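## Task

Type the letters S, K, Y on the keyboard, in that order. Each correct letter in sequence counts. Hitting a wrong key, or any key once the final Y is in, fails the task, as does pressing the keyboard hard enough to break it. At the end the keyboard must lie flat on the table with its keys facing up, resting there on its own rather than held by the robot.

## Robot and tools

Robot: a single arm with six revolute joints and a parallel two-finger gripper. The only camera is cam_wrist (896x504 pixels), mounted on the hand. Approximate pinhole intrinsics: fx = fy = 482.525, cx = 446.026, cy = 248.951, with a small radial distortion.

Frame: the scene frame has its origin on the table top straight beneath the arm's base. +z is up; looking along +x, +y is to the left. The base itself may sit slightly tilted. The gripper's fingers point along its own +x and close along its own y. end_effector_position is the point midway between the finger pads, about 3 to 4 cm short of the fingertips; its printed value can be off, more so when the arm is stretched out.

Tool execute_actions takes "actions", a list holding zero or one item, plus an optional "pictures" boolean (images are sent unless you set it false).
- Empty list: no command, just a fresh state report.
- Move: {"rows": [[...], ...], "steps": n}. rows holds 1 to 15 rows; steps is 1 to 15 (default 15), each step lasting 1/30 s. One row is used per step and the final row repeats if rows run out. Each row has exactly 7 numbers for the single arm: waist, shoulder, elbow, wrist pitch, wrist yaw, wrist roll as absolute target joint angles in radians (the same scale the Joint positions line prints), then the gripper opening as an absolute command from -1 to 1. Ranges: waist -3.054 to 3.054, shoulder 0.000 to 3.142, elbow 0.000 to 2.356, wrist pitch -1.571 to 1.571, wrist yaw -1.571 to 1.571, wrist roll -3.142 to 3.142. A target more than 0.010 rad outside a range, and beyond the joint's current angle, makes the call refused and nothing is sent. True limits can differ from these by up to 0.010 rad; targets past the true end are clipped there and a "joint sent to its limit" line appears (possibly referring to an earlier, still running action). Opening: +1 fully open (pad gap 0.088 m); empty fingers close at about -0.80, lower values add nothing. Full open-to-closed takes at least about 0.5 s.
- Wait: {"steps": n} with n up to 300, no rows; it returns once n steps have elapsed since the previous result, counting your thinking time.

Motion limits: each step, a joint's target is held within a set distance of its measured angle (0.211 rad for waist, shoulder and elbow; 0.213 wrist pitch; 0.267 wrist yaw; 0.228 wrist roll), and all targets are pulled back together if they would place the gripper over 70 mm from where it currently is. Big moves therefore need several calls. Friction can leave a joint short of its target, especially at long reach, and tiny changes may not move it at all, so read Joint positions after every move. The arm keeps heading for the last row you sent while you think, until it has nearly stopped or a step is HELD.

Result lines: the state line gives end_effector_position (m), end_effector_quat_wxyz and linear/angular velocities. Joint positions and Joint velocities list the six joints in column order (rad, rad/s) then the finger-pad gap (m, m/s). grip_measured is the measured opening on the command scale (may be offset by about 1 mm, and reads narrower while squeezing something). grip_effort_n is the gripper motor's effort in newtons at the motor, negative closing, capped near 83 N; it is not pad force and stays nonzero at rest. Joint torques are raw drive outputs; External joint torques estimate pushback from outside contact, including friction and held weight, or say "no reading". "joint command not followed" means the clearance check (which treats the mounting block or post as part of the arm) altered or blocked targets. HELD marks steps where your row was partly or wholly not sent. MOTOR HOT appears from 50 °C; at 95 °C an OVER-TEMPERATURE FAULT holds the arm, and if it does not cool in 30 to 60 s power is cut and the arm goes limp. A TORQUE FAULT stops the arm 10 s and drops the rest of the call when contact torque hits a load limit: waist 17.8, shoulder 22, elbow 22, wrist pitch 5.8, wrist yaw 5.78, wrist roll 5.42 N m.

Tool zoom_image: {"camera": "cam_wrist", "region": [x0, y0, x1, y1]} in pixels of the latest full wrist image, origin top-left, region at most 504x504; returns a magnified view, useful for reading key labels.

Tool finished_scene: {"scene": n} closes the current scene (pass its number) and cannot be reversed; the result reports success and gives the next task. Replying with no tool call ends everything.

Approach: locate the keyboard and each letter with the wrist camera, hover above a key with fingers closed or pointing down, descend gently just enough to register the press, lift clear, then move to the next key. Avoid pressing hard, brushing neighbouring keys, extra presses after the last letter, shoving or tipping the keyboard, knocking anything off the table, and any fault stop. Finish with the keyboard flat, keys up, untouched by the arm. Quick, smooth, low-effort motion is preferred.

Each tool is called as name(argument=value, ...), one argument or row to a line, values as JSON.

## Session

execute_actions(
  actions=[],
)

Scene clock: 0.00 s of 4023.00 s.
end_effector_position=(+0.2875, +0.1624, +0.1960) grip_measured=-0.776 grip_effort_n=n/a end_effector_quat_wxyz=(+0.749, -0.381, +0.520, +0.151) end_effector_velocity=(-0.004, +0.000, -0.002) end_effector_angular_velocity=(+0.008, +0.016, -0.007)
Joint positions: [-0.293  0.919  1.221 -1.204 -0.601 -0.753  0.001]
Joint velocities: [-0.002 -0.002 -0.002 -0.022 -0.007 -0.007 -0.   ]
Joint torques (N m, as the arm reports them, + toward a larger angle): no reading
External joint torques (N m, as the arm's controller estimates them; a push from outside toward a larger angle lowers the number): no reading
Motor temperatures (°C, as the motors report them): [29 28 26 28 25 25]
Heat: hottest waist 29 °C (+0.0 °C/min).

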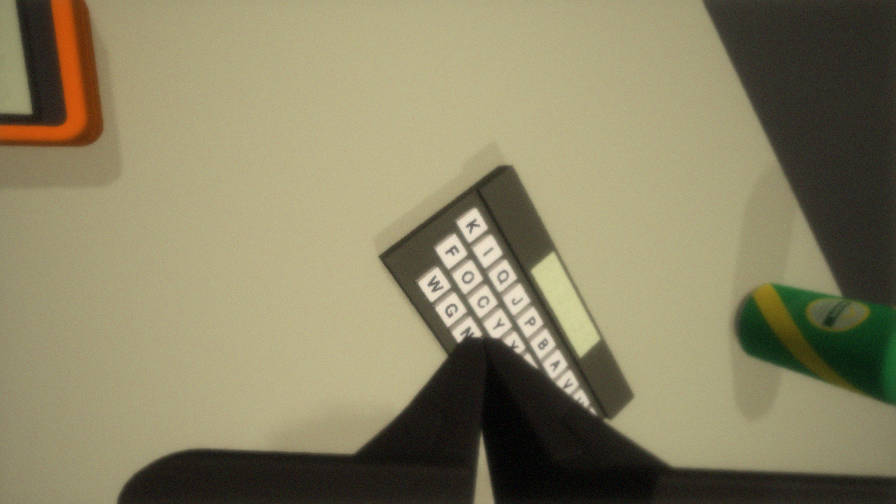

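zoom_image(
  camera="cam_wrist",
  region=[370, 150, 650, 430],
)

zoom_image(
  camera="cam_wrist",
  region=[400, 300, 560, 460],
)

Region (370, 150, 650, 430) of cam_wrist's 896x504 image, scaled by 1.800, with more detail than that image has.

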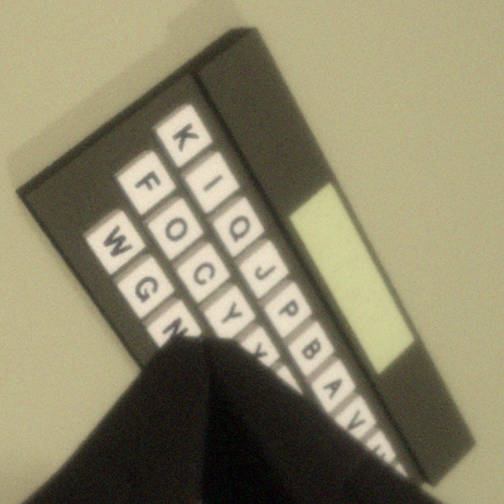

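Region (400, 300, 560, 460) of cam_wrist's 896x504 image, scaled by 3.150, with more detail than that image has.

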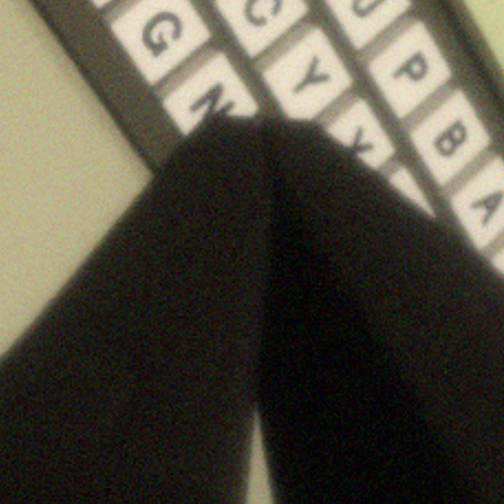

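execute_actions(
  actions=[
    {"rows": [[-0.2939,0.9235,1.22,-1.2035,-0.6019,-0.7497,-0.8],[-0.2965,0.9366,1.2173,-1.2021,-0.6046,-0.7403,-0.8],[-0.3007,0.9571,1.2129,-1.1999,-0.6089,-0.7254,-0.8],[-0.3061,0.9842,1.2071,-1.1969,-0.6146,-0.7058,-0.8],[-0.3127,1.017,1.2001,-1.1934,-0.6214,-0.682,-0.8],[-0.3202,1.0545,1.1921,-1.1893,-0.6291,-0.6549,-0.8],[-0.3285,1.0957,1.1833,-1.1848,-0.6377,-0.6251,-0.8],[-0.3374,1.1397,1.1739,-1.1801,-0.6469,-0.5932,-0.8],[-0.3466,1.1857,1.1641,-1.1751,-0.6564,-0.5599,-0.8],[-0.356,1.2326,1.1541,-1.17,-0.6662,-0.526,-0.8],[-0.3654,1.2794,1.1441,-1.1649,-0.6759,-0.492,-0.8],[-0.3746,1.3254,1.1343,-1.1599,-0.6854,-0.4587,-0.8],[-0.3835,1.3694,1.1249,-1.1552,-0.6946,-0.4268,-0.8],[-0.3918,1.4106,1.1161,-1.1507,-0.7032,-0.397,-0.8],[-0.3993,1.4481,1.1081,-1.1466,-0.7109,-0.3699,-0.8]], "steps": 15},
  ],
  pictures=false,
)

execute_actions(
  actions=[
    {"rows": [[-0.4059,1.4809,1.1011,-1.1431,-0.7177,-0.3461,-0.8],[-0.4113,1.508,1.0953,-1.1401,-0.7234,-0.3265,-0.8],[-0.4155,1.5285,1.0909,-1.1379,-0.7277,-0.3116,-0.8],[-0.4181,1.5416,1.0882,-1.1365,-0.7304,-0.3022,-0.8],[-0.419,1.5461,1.0872,-1.136,-0.7313,-0.2989,-0.8]], "steps": 15},
  ],
  pictures=false,
)

execute_actions(
  actions=[
    {"steps": 4},
  ],
)

Scene clock: 9.87 s of 4023.00 s.
end_effector_position=(+0.3130, +0.0732, +0.1245) grip_measured=-0.778 grip_effort_n=-83.5 end_effector_quat_wxyz=(+0.745, -0.096, +0.660, +0.020) end_effector_velocity=(-0.018, -0.279, -0.245) end_effector_angular_velocity=(+0.726, +0.689, -1.978)
Joint positions: [-0.372  1.327  1.145 -1.159 -0.68  -0.457  0.001]
Joint velocities: [-0.252  1.282 -0.3    0.125 -0.256  0.872 -0.   ]
Joint torques (N m, as the arm reports them, + toward a larger angle): [-3.22 -3.23  3.59  0.39 -0.18  0.07]
External joint torques (N m, as the arm's controller estimates them; a push from outside toward a larger angle lowers the number): [-0.03  0.62 -0.9   0.03 -0.16  0.07]
Motor temperatures (°C, as the motors report them): [29 28 27 29 25 25]
Heat: hottest waist 29 °C (+0.0 °C/min).
Steps of this call (steps 1 to 90: nothing new was sent; then 6.37 s passed at rest; steps 91 to 105: all 15 steps of this action). Readings (joint positions):
91: [-0.293 0.919 1.221 -1.204 -0.601 -0.753]
92: [-0.293 0.920 1.221 -1.204 -0.601 -0.752]
94: [-0.295 0.933 1.221 -1.204 -0.603 -0.738]
98: [-0.314 1.026 1.212 -1.190 -0.625 -0.665]
105: the state above

Scene clock: 10.37 s of 4023.00 s.
end_effector_position=(+0.3034, +0.0302, +0.0849) grip_measured=-0.778 grip_effort_n=-83.5 end_effector_quat_wxyz=(+0.705, +0.062, +0.704, -0.063) end_effector_velocity=(-0.001, -0.005, -0.004) end_effector_angular_velocity=(+0.012, +0.007, -0.027)
Joint positions: [-0.415  1.537  1.095 -1.138 -0.725 -0.303  0.001]
Joint velocities: [-0.007  0.022 -0.007  0.007 -0.007  0.007 -0.   ]
Joint torques (N m, as the arm reports them, + toward a larger angle): [-3.92 -3.15  3.54  0.24 -0.17  0.09]
External joint torques (N m, as the arm's controller estimates them; a push from outside toward a larger angle lowers the number): [ 0.06  0.76 -0.6   0.   -0.15  0.09]
Motor temperatures (°C, as the motors report them): [29 28 27 29 25 25]
Heat: hottest waist 29 °C (+0.0 °C/min).
Steps of this call (steps 1 to 15: all 15 steps of this action). Readings (joint positions):
1: [-0.381 1.369 1.135 -1.155 -0.688 -0.428]
2: [-0.388 1.407 1.126 -1.151 -0.696 -0.402]
4: [-0.401 1.470 1.111 -1.145 -0.707 -0.358]
8: [-0.413 1.530 1.095 -1.140 -0.719 -0.316]
15: the state above

Scene clock: 10.50 s of 4023.00 s.
end_effector_position=(+0.3034, +0.0298, +0.0847) grip_measured=-0.778 grip_effort_n=-83.5 end_effector_quat_wxyz=(+0.704, +0.063, +0.704, -0.064) end_effector_velocity=(-0.003, +0.000, -0.001) end_effector_angular_velocity=(+0.012, +0.007, +0.009)
Joint positions: [-0.416  1.539  1.095 -1.137 -0.725 -0.302  0.001]
Joint velocities: [-0.002  0.002 -0.007 -0.007 -0.007 -0.022 -0.   ]
Joint torques (N m, as the arm reports them, + toward a larger angle): [-3.78 -3.16  3.5   0.28 -0.21  0.09]
External joint torques (N m, as the arm's controller estimates them; a push from outside toward a larger angle lowers the number): [ 0.18  0.77 -0.66  0.04 -0.18  0.09]
Motor temperatures (°C, as the motors report them): [29 28 27 29 25 25]
Heat: hottest waist 29 °C (+0.0 °C/min).
Steps of this call (steps 1 to 4: the robot went on to your last target). Readings (joint positions):
1: [-0.416 1.538 1.095 -1.138 -0.725 -0.303]
2: [-0.416 1.538 1.095 -1.137 -0.725 -0.302]
4: the state above

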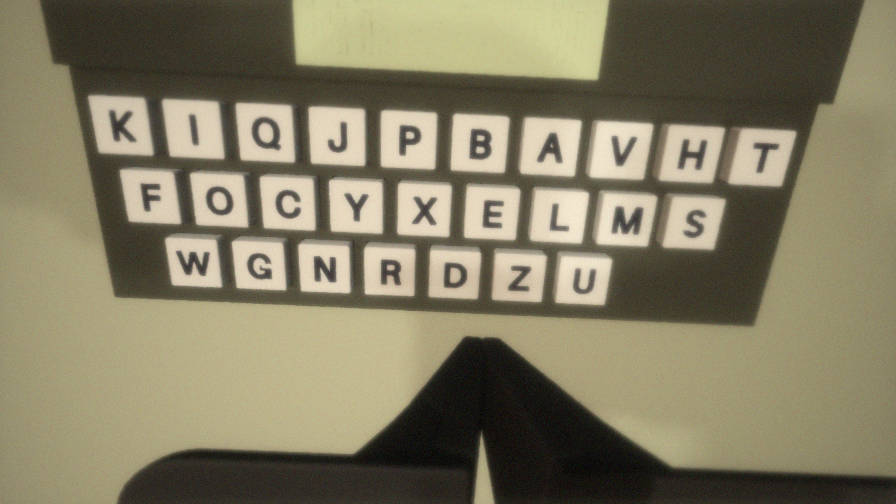

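zoom_image(
  camera="cam_wrist",
  region=[70, 80, 450, 320],
)

zoom_image(
  camera="cam_wrist",
  region=[430, 90, 810, 350],
)

zoom_image(
  camera="cam_wrist",
  region=[420, 310, 540, 400],
)

Region (70, 80, 450, 320) of cam_wrist's 896x504 image, scaled by 1.326, with more detail than that image has; it fills the top 318 rows of this view, and the rest is white.

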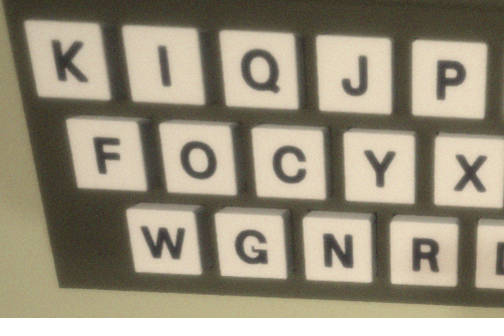

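Region (430, 90, 810, 350) of cam_wrist's 896x504 image, scaled by 1.326, with more detail than that image has; it fills the top 345 rows of this view, and the rest is white.

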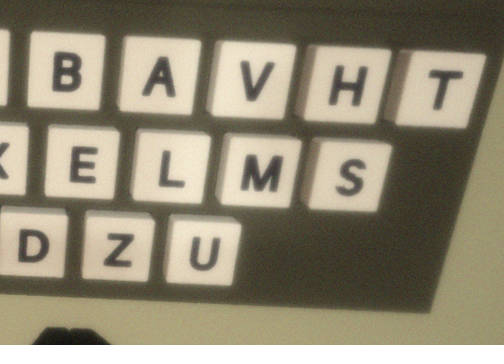

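Region (420, 310, 540, 400) of cam_wrist's 896x504 image, scaled by 4.200, with more detail than that image has; it fills the top 378 rows of this view, and the rest is white.

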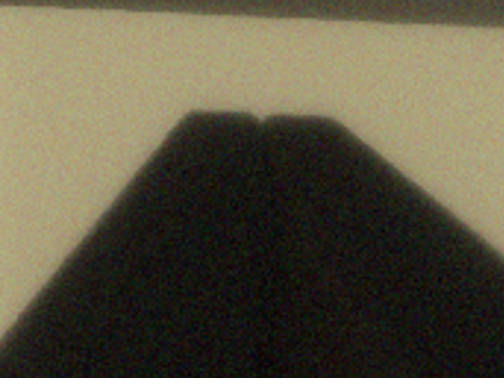

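execute_actions(
  actions=[
    {"rows": [[-0.4207,1.5489,1.1054,-1.1349,-0.724,-0.3055,-0.8],[-0.4253,1.5571,1.1093,-1.1319,-0.722,-0.3096,-0.8],[-0.4324,1.5697,1.1152,-1.1273,-0.7205,-0.3159,-0.8],[-0.4412,1.586,1.1226,-1.1212,-0.72,-0.3242,-0.8],[-0.4512,1.6052,1.131,-1.1142,-0.7195,-0.3338,-0.8],[-0.4618,1.6264,1.1399,-1.1064,-0.719,-0.3444,-0.8],[-0.4723,1.6488,1.1487,-1.0981,-0.7185,-0.3557,-0.8],[-0.4823,1.6715,1.1571,-1.0898,-0.718,-0.3672,-0.8],[-0.4911,1.6939,1.1645,-1.0815,-0.7175,-0.3785,-0.8],[-0.4982,1.7151,1.1704,-1.0737,-0.717,-0.3891,-0.8],[-0.5028,1.7343,1.1743,-1.0667,-0.7168,-0.3987,-0.8],[-0.5045,1.7506,1.1757,-1.0606,-0.7168,-0.407,-0.8],[-0.5045,1.7632,1.1757,-1.056,-0.7168,-0.4133,-0.8],[-0.5045,1.7714,1.1757,-1.053,-0.7168,-0.4174,-0.8],[-0.5045,1.7743,1.1757,-1.0519,-0.7168,-0.4189,-0.8]], "steps": 15},
  ],
  pictures=false,
)

execute_actions(
  actions=[
    {"steps": 12},
  ],
)

zoom_image(
  camera="cam_wrist",
  region=[280, 200, 600, 400],
)

zoom_image(
  camera="cam_wrist",
  region=[0, 180, 320, 400],
)

Scene clock: 23.07 s of 4023.00 s.
end_effector_position=(+0.3198, -0.0258, +0.0746) grip_measured=-0.778 grip_effort_n=-83.5 end_effector_quat_wxyz=(+0.707, +0.062, +0.701, -0.066) end_effector_velocity=(-0.020, -0.085, -0.065) end_effector_angular_velocity=(+0.081, +0.155, -0.059)
Joint positions: [-0.498  1.738  1.161 -1.064 -0.722 -0.4    0.001]
Joint velocities: [-0.056  0.379  0.002  0.095  0.022 -0.168 -0.   ]
Joint torques (N m, as the arm reports them, + toward a larger angle): [-4.27 -4.54  5.7   0.2   0.08 -0.12]
External joint torques (N m, as the arm's controller estimates them; a push from outside toward a larger angle lowers the number): [ 0.31  0.67  1.42  0.04  0.15 -0.11]
Motor temperatures (°C, as the motors report them): [30 28 27 29 26 25]
Heat: hottest waist 30 °C (+2.6 °C/min).
Steps of this call (steps 1 to 15: the robot went on to your last target; steps 16 to 90: nothing new was sent; then 9.07 s passed at rest; steps 91 to 105: all 15 steps of this action). Readings (joint positions):
91: [-0.416 1.539 1.095 -1.137 -0.726 -0.301]
92: [-0.417 1.541 1.095 -1.137 -0.726 -0.301]
94: [-0.422 1.550 1.099 -1.134 -0.726 -0.308]
98: [-0.452 1.608 1.126 -1.111 -0.726 -0.338]
105: the state above

Scene clock: 23.47 s of 4023.00 s.
end_effector_position=(+0.3201, -0.0320, +0.0705) grip_measured=-0.778 grip_effort_n=-83.5 end_effector_quat_wxyz=(+0.705, +0.061, +0.704, -0.063) end_effector_velocity=(-0.001, +0.002, -0.001) end_effector_angular_velocity=(+0.025, -0.003, -0.006)
Joint positions: [-0.501  1.765  1.166 -1.054 -0.721 -0.416  0.001]
Joint velocities: [-0.002  0.007 -0.002 -0.007 -0.022 -0.007  0.   ]
Joint torques (N m, as the arm reports them, + toward a larger angle): [-4.56 -3.92  5.45  0.27  0.1  -0.1 ]
External joint torques (N m, as the arm's controller estimates them; a push from outside toward a larger angle lowers the number): [ 0.26  0.81  1.36  0.03  0.13 -0.1 ]
Motor temperatures (°C, as the motors report them): [30 28 27 29 26 25]
Heat: hottest waist 30 °C (+2.6 °C/min).
Steps of this call (steps 1 to 12: the robot went on to your last target). Readings (joint positions):
1: [-0.499 1.748 1.161 -1.061 -0.721 -0.404]
2: [-0.500 1.756 1.161 -1.060 -0.721 -0.408]
4: [-0.501 1.763 1.162 -1.057 -0.721 -0.412]
8: [-0.501 1.765 1.165 -1.054 -0.721 -0.415]
12: the state above

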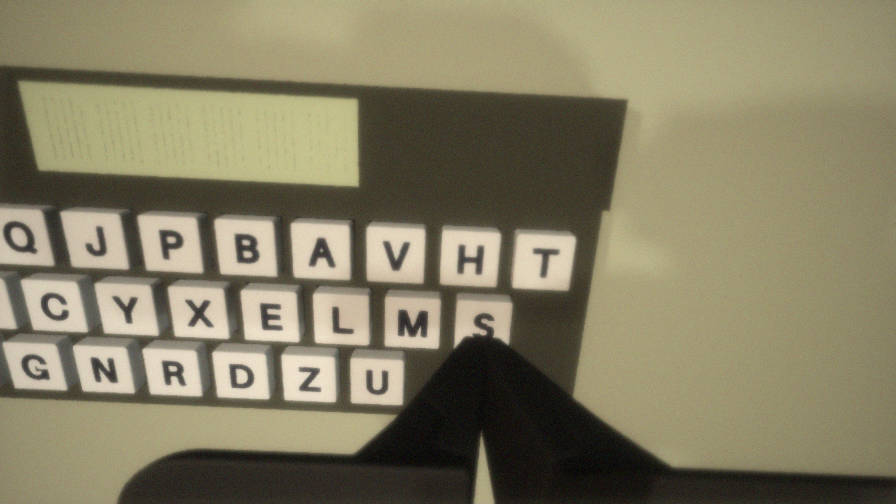

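Region (280, 200, 600, 400) of cam_wrist's 896x504 image, scaled by 1.575, with more detail than that image has; it fills the top 315 rows of this view, and the rest is white.

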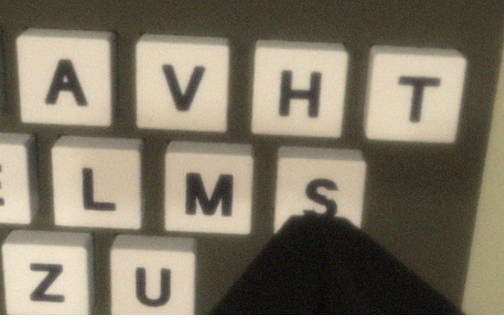

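Region (0, 180, 320, 400) of cam_wrist's 896x504 image, scaled by 1.575, with more detail than that image has; it fills the top 346 rows of this view, and the rest is white.

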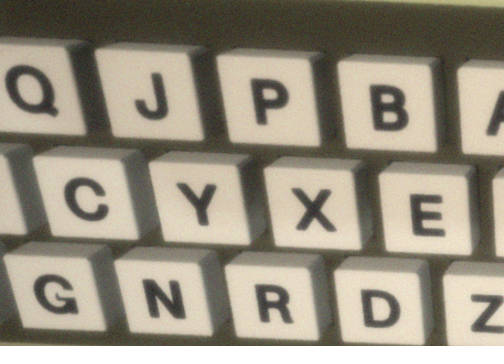

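execute_actions(
  actions=[
    {"rows": [[-0.4978,1.7753,1.168,-1.0514,-0.72,-0.417,-0.8],[-0.4957,1.7782,1.168,-1.05,-0.72,-0.417,-0.8],[-0.4926,1.7824,1.168,-1.0478,-0.72,-0.417,-0.8],[-0.4888,1.7878,1.168,-1.0451,-0.72,-0.417,-0.8],[-0.4844,1.7939,1.168,-1.042,-0.72,-0.417,-0.8],[-0.4797,1.8003,1.168,-1.0388,-0.72,-0.417,-0.8],[-0.475,1.8067,1.168,-1.0356,-0.72,-0.417,-0.8],[-0.4707,1.8128,1.168,-1.0325,-0.72,-0.417,-0.8],[-0.4668,1.8182,1.168,-1.0298,-0.72,-0.417,-0.8],[-0.4637,1.8224,1.168,-1.0276,-0.72,-0.417,-0.8],[-0.4616,1.8253,1.168,-1.0262,-0.72,-0.417,-0.8],[-0.4609,1.8263,1.168,-1.0257,-0.72,-0.417,-0.8]], "steps": 15},
  ],
  pictures=false,
)

execute_actions(
  actions=[
    {"steps": 2},
  ],
)

execute_actions(
  actions=[
    {"rows": [[-0.472,1.8042,1.168,-1.0323,-0.72,-0.416,-0.8],[-0.476,1.799,1.171,-1.0332,-0.7185,-0.415,-0.8],[-0.479,1.7909,1.174,-1.0347,-0.717,-0.414,-0.8],[-0.479,1.7801,1.1762,-1.0366,-0.7157,-0.4091,-0.8],[-0.4732,1.7671,1.1798,-1.039,-0.7149,-0.398,-0.8],[-0.4652,1.7523,1.1854,-1.0416,-0.7137,-0.3804,-0.8],[-0.4525,1.7359,1.1928,-1.0445,-0.7121,-0.3572,-0.8],[-0.4358,1.7185,1.2018,-1.0477,-0.7101,-0.3291,-0.8],[-0.4156,1.7002,1.212,-1.0509,-0.7079,-0.2971,-0.8],[-0.3925,1.6817,1.2233,-1.0543,-0.7054,-0.2618,-0.8],[-0.3671,1.6631,1.2354,-1.0576,-0.7028,-0.2241,-0.8],[-0.3399,1.6448,1.2479,-1.0608,-0.7,-0.1848,-0.8],[-0.3116,1.6274,1.2608,-1.064,-0.6972,-0.1447,-0.8],[-0.2827,1.611,1.2736,-1.0669,-0.6944,-0.1045,-0.8],[-0.2538,1.5962,1.2861,-1.0695,-0.6916,-0.0652,-0.8]], "steps": 15},
  ],
  pictures=false,
)

execute_actions(
  actions=[
    {"rows": [[-0.2255,1.5832,1.2982,-1.0719,-0.689,-0.0275,-0.8],[-0.1983,1.5724,1.3095,-1.0738,-0.6865,0.0078,-0.8],[-0.1729,1.5643,1.3197,-1.0753,-0.6843,0.0398,-0.8],[-0.1498,1.5591,1.3287,-1.0762,-0.6823,0.0679,-0.8],[-0.1296,1.5573,1.3361,-1.0765,-0.6807,0.0911,-0.8],[-0.1129,1.5573,1.3417,-1.0765,-0.6795,0.1087,-0.8],[-0.1002,1.5573,1.3453,-1.0765,-0.6787,0.1198,-0.8],[-0.0922,1.5573,1.3465,-1.0765,-0.6784,0.1237,-0.8],[-0.0894,1.5573,1.3465,-1.0765,-0.6784,0.1237,-0.8]], "steps": 15},
  ],
  pictures=false,
)

execute_actions(
  actions=[
    {"steps": 6},
  ],
)

zoom_image(
  camera="cam_wrist",
  region=[400, 240, 800, 440],
)

Scene clock: 35.57 s of 4023.00 s.
end_effector_position=(+0.3202, -0.0338, +0.0533) grip_measured=-0.778 grip_effort_n=-83.5 end_effector_quat_wxyz=(+0.692, +0.064, +0.717, -0.053) end_effector_velocity=(+0.000, +0.002, -0.001) end_effector_angular_velocity=(+0.010, +0.002, +0.004)
Joint positions: [-0.466  1.814  1.166 -1.03  -0.721 -0.416  0.001]
Joint velocities: [ 0.002  0.002  0.002 -0.007 -0.007 -0.007 -0.   ]
Joint torques (N m, as the arm reports them, + toward a larger angle): [-4.07 -3.85  4.41  0.25  0.01 -0.05]
External joint torques (N m, as the arm's controller estimates them; a push from outside toward a larger angle lowers the number): [ 0.95  1.18  0.42  0.06  0.05 -0.04]
Motor temperatures (°C, as the motors report them): [31 29 28 29 26 25]
Heat: hottest waist 31 °C (+3.4 °C/min).
Steps of this call (steps 1 to 30: the robot went on to your last target; steps 31 to 90: nothing new was sent; then 8.60 s passed at rest; steps 91 to 105: all 15 steps of this action). Readings (joint positions):
91: [-0.501 1.766 1.166 -1.053 -0.721 -0.416]
92: [-0.501 1.767 1.166 -1.053 -0.721 -0.416]
94: [-0.499 1.770 1.166 -1.051 -0.721 -0.416]
98: [-0.485 1.788 1.166 -1.042 -0.721 -0.416]
105: the state above

Scene clock: 35.63 s of 4023.00 s.
end_effector_position=(+0.3202, -0.0338, +0.0533) grip_measured=-0.778 grip_effort_n=-83.5 end_effector_quat_wxyz=(+0.692, +0.064, +0.717, -0.053) end_effector_velocity=(+0.001, +0.002, -0.000) end_effector_angular_velocity=(+0.016, -0.015, -0.008)
Joint positions: [-0.466  1.814  1.166 -1.03  -0.721 -0.416  0.001]
Joint velocities: [-0.002 -0.002 -0.007  0.007 -0.022  0.007  0.   ]
Joint torques (N m, as the arm reports them, + toward a larger angle): [-4.02 -3.87  4.41  0.3  -0.02 -0.04]
External joint torques (N m, as the arm's controller estimates them; a push from outside toward a larger angle lowers the number): [ 0.99  1.12  0.43  0.1   0.01 -0.04]
Motor temperatures (°C, as the motors report them): [31 29 28 29 26 25]
Heat: hottest waist 31 °C (+3.4 °C/min).
Steps of this call (steps 1 to 2: the robot went on to your last target). Readings (joint positions):
1: [-0.466 1.814 1.166 -1.030 -0.721 -0.416]
2: the state above

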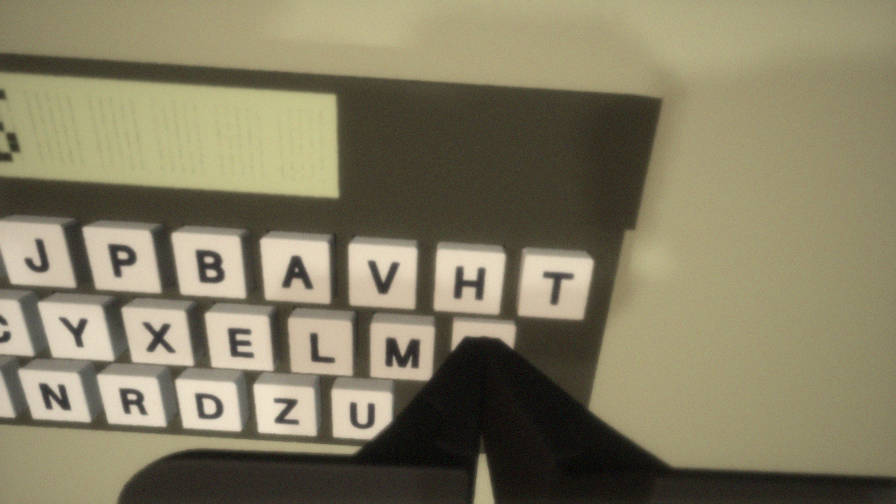

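Scene clock: 36.13 s of 4023.00 s.
end_effector_position=(+0.3515, +0.0290, +0.0745) grip_measured=-0.778 grip_effort_n=-83.5 end_effector_quat_wxyz=(+0.712, +0.052, +0.696, -0.071) end_effector_velocity=(+0.114, +0.327, +0.026) end_effector_angular_velocity=(-0.011, -0.115, +0.057)
Joint positions: [-0.333  1.654  1.243 -1.059 -0.704 -0.172  0.001]
Joint velocities: [ 0.803 -0.53   0.379 -0.081  0.051  1.092 -0.   ]
Joint torques (N m, as the arm reports them, + toward a larger angle): [-3.82 -5.89  5.42  0.04  0.14  0.08]
External joint torques (N m, as the arm's controller estimates them; a push from outside toward a larger angle lowers the number): [ 0.73 -0.97  1.49 -0.17  0.15  0.08]
Motor temperatures (°C, as the motors report them): [31 29 28 29 26 25]
Heat: hottest waist 31 °C (+3.3 °C/min).
Steps of this call (steps 1 to 15: all 15 steps of this action). Readings (joint positions):
1: [-0.466 1.814 1.166 -1.030 -0.721 -0.416]
2: [-0.467 1.814 1.166 -1.030 -0.721 -0.416]
4: [-0.470 1.810 1.166 -1.031 -0.721 -0.416]
8: [-0.465 1.774 1.171 -1.040 -0.717 -0.379]
15: the state above

Scene clock: 36.63 s of 4023.00 s.
end_effector_position=(+0.3660, +0.1165, +0.0663) grip_measured=-0.778 grip_effort_n=-83.5 end_effector_quat_wxyz=(+0.705, +0.062, +0.704, -0.062) end_effector_velocity=(+0.001, +0.007, +0.001) end_effector_angular_velocity=(+0.011, +0.001, -0.023)
Joint positions: [-0.094  1.565  1.335 -1.075 -0.684  0.116  0.001]
Joint velocities: [ 0.012 -0.002  0.012 -0.007 -0.007  0.037  0.   ]
Joint torques (N m, as the arm reports them, + toward a larger angle): [-3.63 -6.58  5.62  0.08  0.17  0.08]
External joint torques (N m, as the arm's controller estimates them; a push from outside toward a larger angle lowers the number): [ 0.53 -0.8   1.31 -0.19  0.17  0.08]
Motor temperatures (°C, as the motors report them): [31 29 28 29 26 25]
Heat: hottest waist 31 °C (+3.3 °C/min).
Steps of this call (steps 1 to 15: all 15 steps of this action). Readings (joint positions):
1: [-0.305 1.637 1.256 -1.061 -0.702 -0.135]
2: [-0.277 1.621 1.268 -1.064 -0.700 -0.099]
4: [-0.223 1.594 1.292 -1.069 -0.696 -0.029]
8: [-0.135 1.567 1.327 -1.072 -0.691 0.072]
15: the state above

Scene clock: 36.83 s of 4023.00 s.
end_effector_position=(+0.3660, +0.1172, +0.0661) grip_measured=-0.778 grip_effort_n=-83.5 end_effector_quat_wxyz=(+0.705, +0.063, +0.704, -0.063) end_effector_velocity=(-0.001, +0.004, -0.000) end_effector_angular_velocity=(+0.010, +0.006, +0.011)
Joint positions: [-0.092  1.565  1.336 -1.075 -0.684  0.12   0.001]
Joint velocities: [ 0.007 -0.002  0.002 -0.007 -0.007 -0.007 -0.   ]
Joint torques (N m, as the arm reports them, + toward a larger angle): [-3.5  -6.63  5.69  0.06  0.17  0.11]
External joint torques (N m, as the arm's controller estimates them; a push from outside toward a larger angle lowers the number): [ 0.62 -0.84  1.36 -0.21  0.18  0.11]
Motor temperatures (°C, as the motors report them): [31 29 28 28 26 25]
Heat: hottest waist 31 °C (+3.3 °C/min).
Steps of this call (steps 1 to 6: the robot went on to your last target). Readings (joint positions):
1: [-0.094 1.565 1.335 -1.075 -0.684 0.117]
2: [-0.093 1.565 1.336 -1.075 -0.684 0.119]
4: [-0.092 1.565 1.336 -1.075 -0.684 0.120]
6: the state above

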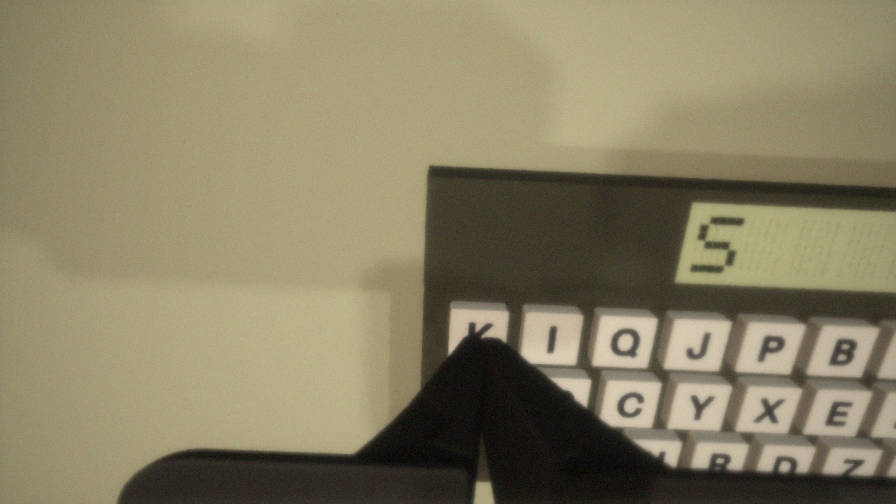

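Region (400, 240, 800, 440) of cam_wrist's 896x504 image, scaled by 1.260, with more detail than that image has.

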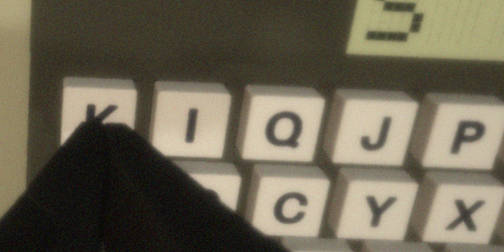

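zoom_image(
  camera="cam_wrist",
  region=[420, 280, 680, 400],
)

zoom_image(
  camera="cam_wrist",
  region=[636, 290, 896, 450],
)

Region (420, 280, 680, 400) of cam_wrist's 896x504 image, scaled by 1.938, with more detail than that image has; it fills the top 233 rows of this view, and the rest is white.

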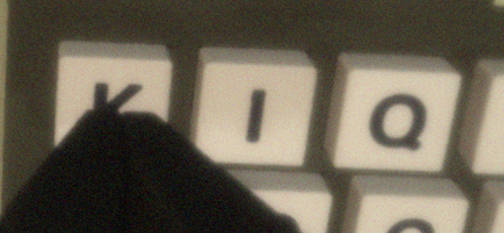

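Region (636, 290, 896, 450) of cam_wrist's 896x504 image, scaled by 1.938, with more detail than that image has; it fills the top 310 rows of this view, and the rest is white.

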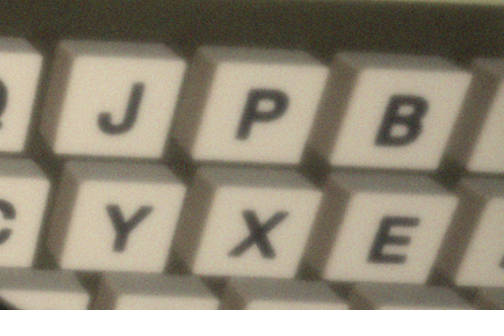

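execute_actions(
  actions=[
    {"rows": [[-0.0887,1.573,1.338,-1.0725,-0.683,0.121,-0.8],[-0.0868,1.5756,1.338,-1.0712,-0.683,0.121,-0.8],[-0.084,1.5794,1.338,-1.0693,-0.683,0.121,-0.8],[-0.0807,1.5841,1.338,-1.0669,-0.683,0.121,-0.8],[-0.077,1.5892,1.338,-1.0644,-0.683,0.121,-0.8],[-0.0733,1.5943,1.338,-1.0619,-0.683,0.121,-0.8],[-0.07,1.599,1.338,-1.0595,-0.683,0.121,-0.8],[-0.0672,1.6028,1.338,-1.0576,-0.683,0.121,-0.8],[-0.0653,1.6054,1.338,-1.0563,-0.683,0.121,-0.8],[-0.0646,1.6064,1.338,-1.0558,-0.683,0.121,-0.8]], "steps": 15},
  ],
)

execute_actions(
  actions=[
    {"rows": [[-0.0744,1.585,1.336,-1.0558,-0.686,0.119,-0.8],[-0.081,1.579,1.332,-1.0558,-0.6894,0.1144,-0.8],[-0.0914,1.572,1.328,-1.0558,-0.6906,0.1069,-0.8],[-0.1047,1.566,1.3249,-1.0556,-0.6924,0.0954,-0.8],[-0.1203,1.561,1.319,-1.0551,-0.6947,0.0805,-0.8],[-0.1375,1.5593,1.31,-1.0544,-0.6974,0.0631,-0.8],[-0.1558,1.5593,1.2983,-1.0534,-0.7004,0.0438,-0.8],[-0.1744,1.5593,1.2846,-1.0522,-0.7036,0.0234,-0.8],[-0.1927,1.5593,1.2694,-1.051,-0.7068,0.0026,-0.8],[-0.2099,1.5593,1.2534,-1.0496,-0.71,-0.0178,-0.8],[-0.2255,1.5593,1.237,-1.0483,-0.713,-0.0371,-0.8],[-0.2388,1.5593,1.221,-1.0469,-0.7157,-0.0545,-0.8],[-0.2492,1.5593,1.2058,-1.0457,-0.718,-0.0694,-0.8],[-0.2558,1.5593,1.1921,-1.0445,-0.7198,-0.0809,-0.8],[-0.2582,1.5593,1.1804,-1.0435,-0.721,-0.0884,-0.8]], "steps": 15},
  ],
  pictures=false,
)

execute_actions(
  actions=[
    {"rows": [[-0.2582,1.5593,1.1714,-1.0428,-0.7214,-0.091,-0.8],[-0.2582,1.5593,1.1655,-1.0423,-0.7214,-0.091,-0.8],[-0.2582,1.5593,1.1634,-1.0421,-0.7214,-0.091,-0.8]], "steps": 11},
  ],
)

Scene clock: 49.87 s of 4023.00 s.
end_effector_position=(+0.3668, +0.1173, +0.0546) grip_measured=-0.778 grip_effort_n=-83.5 end_effector_quat_wxyz=(+0.696, +0.062, +0.713, -0.058) end_effector_velocity=(-0.004, +0.001, +0.001) end_effector_angular_velocity=(+0.007, +0.015, -0.023)
Joint positions: [-0.069  1.594  1.336 -1.059 -0.684  0.121  0.001]
Joint velocities: [-0.002 -0.002 -0.002 -0.022 -0.007  0.007 -0.   ]
Joint torques (N m, as the arm reports them, + toward a larger angle): [-3.38 -4.81  4.55  0.33  0.02 -0.03]
External joint torques (N m, as the arm's controller estimates them; a push from outside toward a larger angle lowers the number): [ 0.79  1.14  0.39  0.12  0.03 -0.03]
Motor temperatures (°C, as the motors report them): [31 30 29 28 26 25]
Heat: hottest waist 31 °C (+2.4 °C/min).
Steps of this call (steps 1 to 15: the robot went on to your last target; steps 16 to 90: nothing new was sent; then 9.53 s passed at rest; steps 91 to 105: all 15 steps of this action). Readings (joint positions):
91: [-0.092 1.565 1.336 -1.075 -0.684 0.121]
92: [-0.091 1.565 1.336 -1.075 -0.684 0.121]
94: [-0.089 1.566 1.336 -1.074 -0.684 0.121]
98: [-0.078 1.579 1.336 -1.065 -0.684 0.121]
105: the state above

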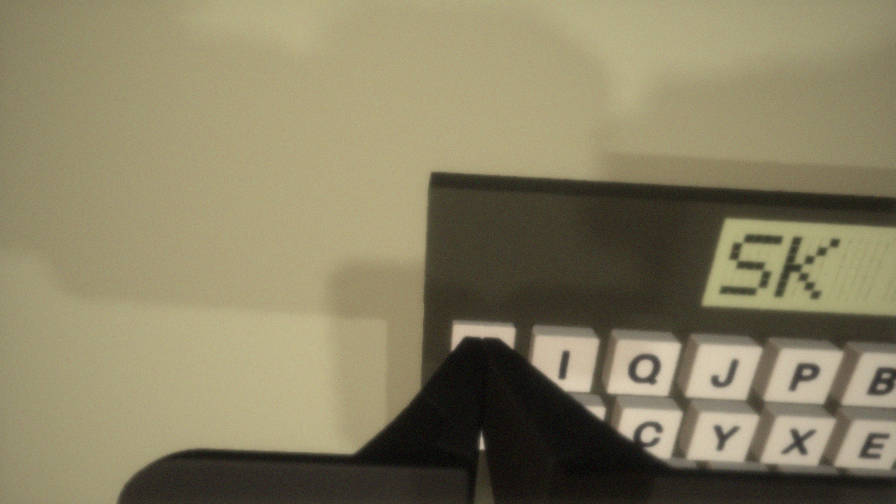

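Scene clock: 50.37 s of 4023.00 s.
end_effector_position=(+0.3506, +0.0699, +0.0718) grip_measured=-0.778 grip_effort_n=-83.5 end_effector_quat_wxyz=(+0.714, +0.055, +0.695, -0.062) end_effector_velocity=(-0.111, -0.111, -0.030) end_effector_angular_velocity=(+0.048, +0.151, -0.130)
Joint positions: [-0.233  1.565  1.228 -1.049 -0.707 -0.048  0.001]
Joint velocities: [-0.295  0.002 -0.447 -0.007 -0.066 -0.388 -0.   ]
Joint torques (N m, as the arm reports them, + toward a larger angle): [-3.65 -5.67  3.61  0.32 -0.25 -0.11]
External joint torques (N m, as the arm's controller estimates them; a push from outside toward a larger angle lowers the number): [ 0.12 -0.5  -0.74  0.01 -0.18 -0.1 ]
Motor temperatures (°C, as the motors report them): [31 31 29 28 26 25]
Heat: hottest waist 31 °C (+2.4 °C/min).
Steps of this call (steps 1 to 15: all 15 steps of this action). Readings (joint positions):
1: [-0.069 1.594 1.336 -1.059 -0.684 0.121]
2: [-0.069 1.594 1.336 -1.059 -0.684 0.121]
4: [-0.076 1.592 1.336 -1.058 -0.685 0.114]
8: [-0.124 1.574 1.321 -1.055 -0.692 0.069]
15: the state above

Scene clock: 50.73 s of 4023.00 s.
end_effector_position=(+0.3374, +0.0604, +0.0656) grip_measured=-0.778 grip_effort_n=-83.5 end_effector_quat_wxyz=(+0.706, +0.061, +0.703, -0.062) end_effector_velocity=(-0.002, -0.000, -0.001) end_effector_angular_velocity=(+0.020, -0.005, -0.003)
Joint positions: [-0.254  1.565  1.174 -1.043 -0.716 -0.087  0.001]
Joint velocities: [-0.007 -0.002 -0.017  0.007 -0.022 -0.007 -0.   ]
Joint torques (N m, as the arm reports them, + toward a larger angle): [-3.93 -5.56  3.32  0.28 -0.19 -0.1 ]
External joint torques (N m, as the arm's controller estimates them; a push from outside toward a larger angle lowers the number): [ 0.23 -0.76 -0.81  0.02 -0.17 -0.1 ]
Motor temperatures (°C, as the motors report them): [31 31 29 28 26 25]
Heat: hottest waist 31 °C (+2.4 °C/min).
Steps of this call (steps 1 to 11: all 11 steps of this action). Readings (joint positions):
1: [-0.241 1.565 1.215 -1.048 -0.709 -0.059]
2: [-0.246 1.565 1.203 -1.047 -0.710 -0.067]
4: [-0.251 1.565 1.186 -1.046 -0.713 -0.078]
8: [-0.253 1.565 1.176 -1.044 -0.715 -0.086]
11: the state above

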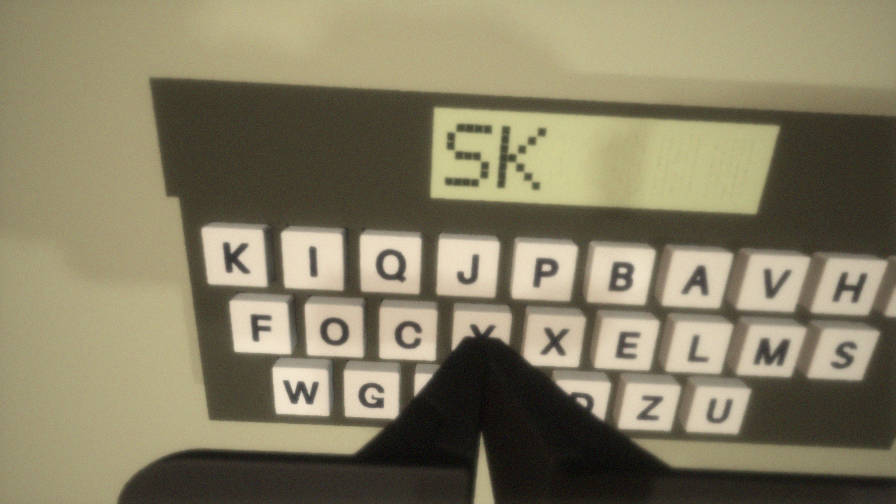

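SK registered and aligned over Y. Pressing, then retreating.

execute_actions(
  actions=[
    {"rows": [[-0.2514,1.5753,1.168,-1.0416,-0.718,-0.089,-0.8],[-0.2494,1.578,1.168,-1.0401,-0.718,-0.089,-0.8],[-0.2464,1.582,1.168,-1.0379,-0.718,-0.089,-0.8],[-0.2427,1.5868,1.168,-1.0353,-0.718,-0.089,-0.8],[-0.2387,1.5921,1.168,-1.0325,-0.718,-0.089,-0.8],[-0.2347,1.5973,1.168,-1.0296,-0.718,-0.089,-0.8],[-0.231,1.6021,1.168,-1.027,-0.718,-0.089,-0.8],[-0.228,1.6061,1.168,-1.0248,-0.718,-0.089,-0.8],[-0.226,1.6088,1.168,-1.0233,-0.718,-0.089,-0.8],[-0.2252,1.6098,1.168,-1.0228,-0.718,-0.089,-0.8]], "steps": 15},
  ],
)

execute_actions(
  actions=[
    {"rows": [[-0.2358,1.5854,1.168,-1.026,-0.718,-0.089,-0.8],[-0.2435,1.5696,1.166,-1.029,-0.718,-0.089,-0.8],[-0.2556,1.5451,1.164,-1.03,-0.718,-0.089,-0.8],[-0.2711,1.5136,1.1558,-1.03,-0.718,-0.089,-0.8],[-0.2893,1.4766,1.1361,-1.03,-0.718,-0.089,-0.8],[-0.3094,1.4358,1.1063,-1.03,-0.718,-0.089,-0.8],[-0.3307,1.3925,1.0689,-1.03,-0.718,-0.089,-0.8],[-0.3523,1.3485,1.0264,-1.03,-0.718,-0.089,-0.8],[-0.3736,1.3052,0.9815,-1.03,-0.718,-0.089,-0.8],[-0.3937,1.2644,0.9366,-1.03,-0.718,-0.089,-0.8],[-0.4119,1.2274,0.8941,-1.03,-0.718,-0.089,-0.8],[-0.4274,1.1959,0.8567,-1.03,-0.718,-0.089,-0.8],[-0.4395,1.1714,0.8269,-1.03,-0.718,-0.089,-0.8],[-0.4472,1.1556,0.8072,-1.03,-0.718,-0.089,-0.8],[-0.45,1.15,0.8,-1.03,-0.718,-0.089,-0.8]], "steps": 15},
  ],
)

execute_actions(
  actions=[
    {"steps": 8},
  ],
)

Scene clock: 52.83 s of 4023.00 s.
end_effector_position=(+0.3377, +0.0594, +0.0536) grip_measured=-0.778 grip_effort_n=-83.5 end_effector_quat_wxyz=(+0.696, +0.062, +0.713, -0.057) end_effector_velocity=(-0.004, +0.002, +0.001) end_effector_angular_velocity=(+0.010, +0.013, -0.024)
Joint positions: [-0.23   1.6    1.173 -1.026 -0.716 -0.089  0.001]
Joint velocities: [-0.002 -0.002 -0.002 -0.022 -0.007  0.007 -0.   ]
Joint torques (N m, as the arm reports them, + toward a larger angle): [-3.55 -4.12  3.67  0.25 -0.1  -0.03]
External joint torques (N m, as the arm's controller estimates them; a push from outside toward a larger angle lowers the number): [ 0.72  0.94 -0.37  0.04 -0.08 -0.03]
Motor temperatures (°C, as the motors report them): [31 31 29 28 26 25]
Heat: hottest waist 31 °C (+2.3 °C/min).
Steps of this call (steps 1 to 15: the robot went on to your last target; steps 16 to 48: nothing new was sent; steps 49 to 63: all 15 steps of this action). Readings (joint positions):
49: [-0.255 1.565 1.173 -1.043 -0.716 -0.089]
50: [-0.255 1.565 1.173 -1.043 -0.716 -0.089]
52: [-0.253 1.567 1.173 -1.041 -0.716 -0.089]
56: [-0.240 1.584 1.173 -1.033 -0.716 -0.089]
63: the state above

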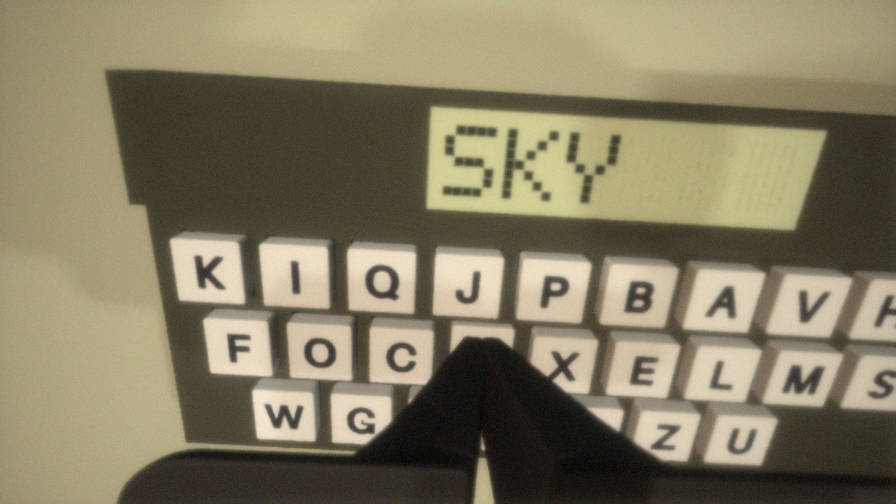

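Scene clock: 53.33 s of 4023.00 s.
end_effector_position=(+0.2705, +0.0557, +0.0964) grip_measured=-0.778 grip_effort_n=-83.5 end_effector_quat_wxyz=(+0.755, +0.068, +0.643, -0.108) end_effector_velocity=(-0.212, -0.033, -0.044) end_effector_angular_velocity=(-0.009, -0.013, -0.404)
Joint positions: [-0.42   1.209  0.879 -1.032 -0.716 -0.089  0.001]
Joint velocities: [-0.305 -0.628 -0.813 -0.066  0.007  0.007 -0.   ]
Joint torques (N m, as the arm reports them, + toward a larger angle): [-2.44 -2.26  4.25  0.63 -0.1  -0.01]
External joint torques (N m, as the arm's controller estimates them; a push from outside toward a larger angle lowers the number): [ 0.03 -0.28 -0.69 -0.16 -0.06 -0.01]
Motor temperatures (°C, as the motors report them): [31 31 29 28 26 25]
Heat: hottest waist 31 °C (+2.2 °C/min).
Steps of this call (steps 1 to 15: all 15 steps of this action). Readings (joint positions):
1: [-0.230 1.600 1.173 -1.026 -0.716 -0.089]
2: [-0.230 1.598 1.173 -1.026 -0.716 -0.089]
4: [-0.239 1.582 1.170 -1.026 -0.716 -0.089]
8: [-0.296 1.468 1.115 -1.026 -0.716 -0.089]
15: the state above

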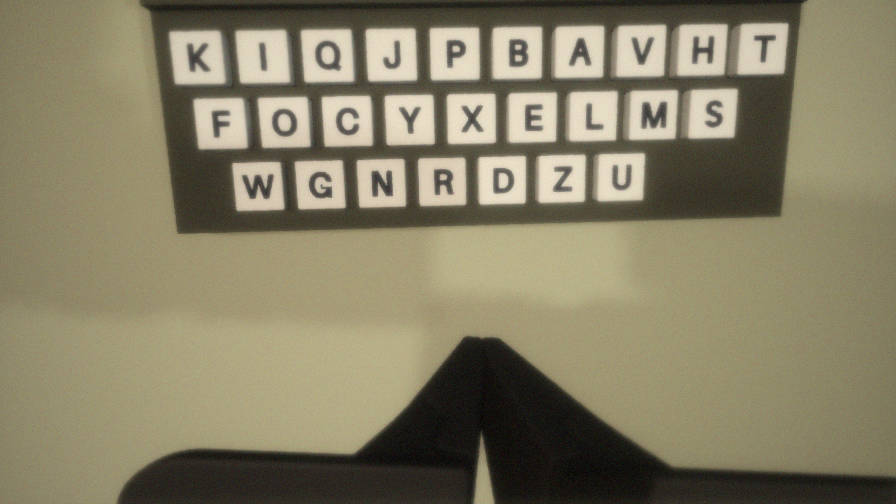

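Scene clock: 53.60 s of 4023.00 s.
end_effector_position=(+0.2546, +0.0526, +0.0926) grip_measured=-0.778 grip_effort_n=-83.5 end_effector_quat_wxyz=(+0.755, +0.076, +0.640, -0.120) end_effector_velocity=(-0.008, -0.001, +0.000) end_effector_angular_velocity=(-0.010, -0.021, +0.029)
Joint positions: [-0.445  1.16   0.814 -1.032 -0.716 -0.089  0.001]
Joint velocities: [-0.022 -0.046 -0.042  0.007 -0.007 -0.037 -0.   ]
Joint torques (N m, as the arm reports them, + toward a larger angle): [-2.52 -2.64  3.5   0.54 -0.06 -0.02]
External joint torques (N m, as the arm's controller estimates them; a push from outside toward a larger angle lowers the number): [-0.13 -0.64 -0.96  0.03 -0.06 -0.02]
Motor temperatures (°C, as the motors report them): [31 31 29 28 26 25]
Heat: hottest waist 31 °C (+2.2 °C/min).
Steps of this call (steps 1 to 8: the robot went on to your last target). Readings (joint positions):
1: [-0.428 1.192 0.856 -1.033 -0.716 -0.089]
2: [-0.434 1.182 0.840 -1.033 -0.716 -0.089]
4: [-0.440 1.170 0.824 -1.033 -0.716 -0.089]
8: the state above

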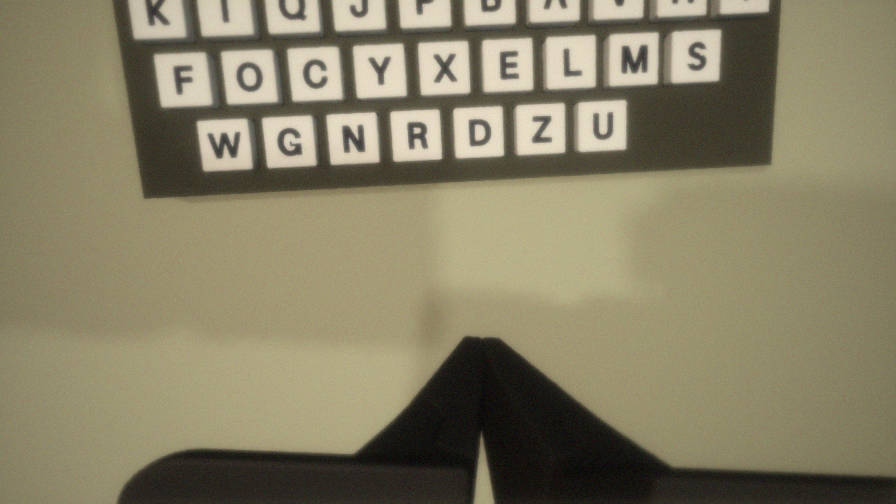

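execute_actions(
  actions=[],
)

Scene clock: 54.13 s of 4023.00 s.
end_effector_position=(+0.2538, +0.0525, +0.0926) grip_measured=-0.778 grip_effort_n=-83.5 end_effector_quat_wxyz=(+0.755, +0.077, +0.640, -0.120) end_effector_velocity=(-0.002, -0.002, +0.001) end_effector_angular_velocity=(-0.005, +0.002, -0.019)
Joint positions: [-0.447  1.156  0.81  -1.031 -0.716 -0.089  0.001]
Joint velocities: [-0.007 -0.002 -0.002 -0.007  0.007  0.007 -0.   ]
Joint torques (N m, as the arm reports them, + toward a larger angle): [-2.44 -2.65  3.57  0.53 -0.08 -0.03]
External joint torques (N m, as the arm's controller estimates them; a push from outside toward a larger angle lowers the number): [-0.04 -0.61 -0.89  0.04 -0.09 -0.03]
Motor temperatures (°C, as the motors report them): [31 31 29 28 26 25]
Heat: hottest waist 31 °C (+2.2 °C/min).
Steps of this call (steps 1 to 16: the robot went on to your last target). Readings (joint positions):
1: [-0.446 1.158 0.813 -1.032 -0.716 -0.089]
2: [-0.446 1.157 0.812 -1.032 -0.716 -0.089]
4: [-0.446 1.156 0.811 -1.031 -0.716 -0.089]
8: [-0.447 1.156 0.810 -1.031 -0.716 -0.089]
16: the state above

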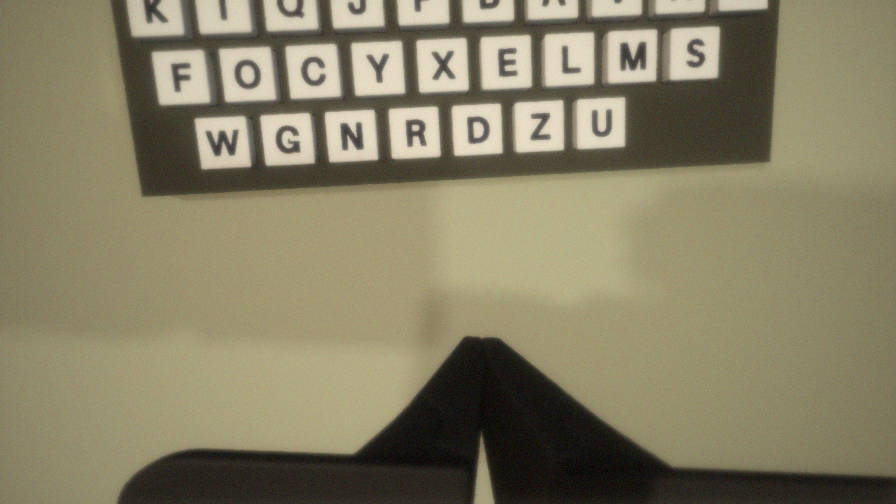

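finished_scene(
  scene=2,
)

The scene is finished: the task was done.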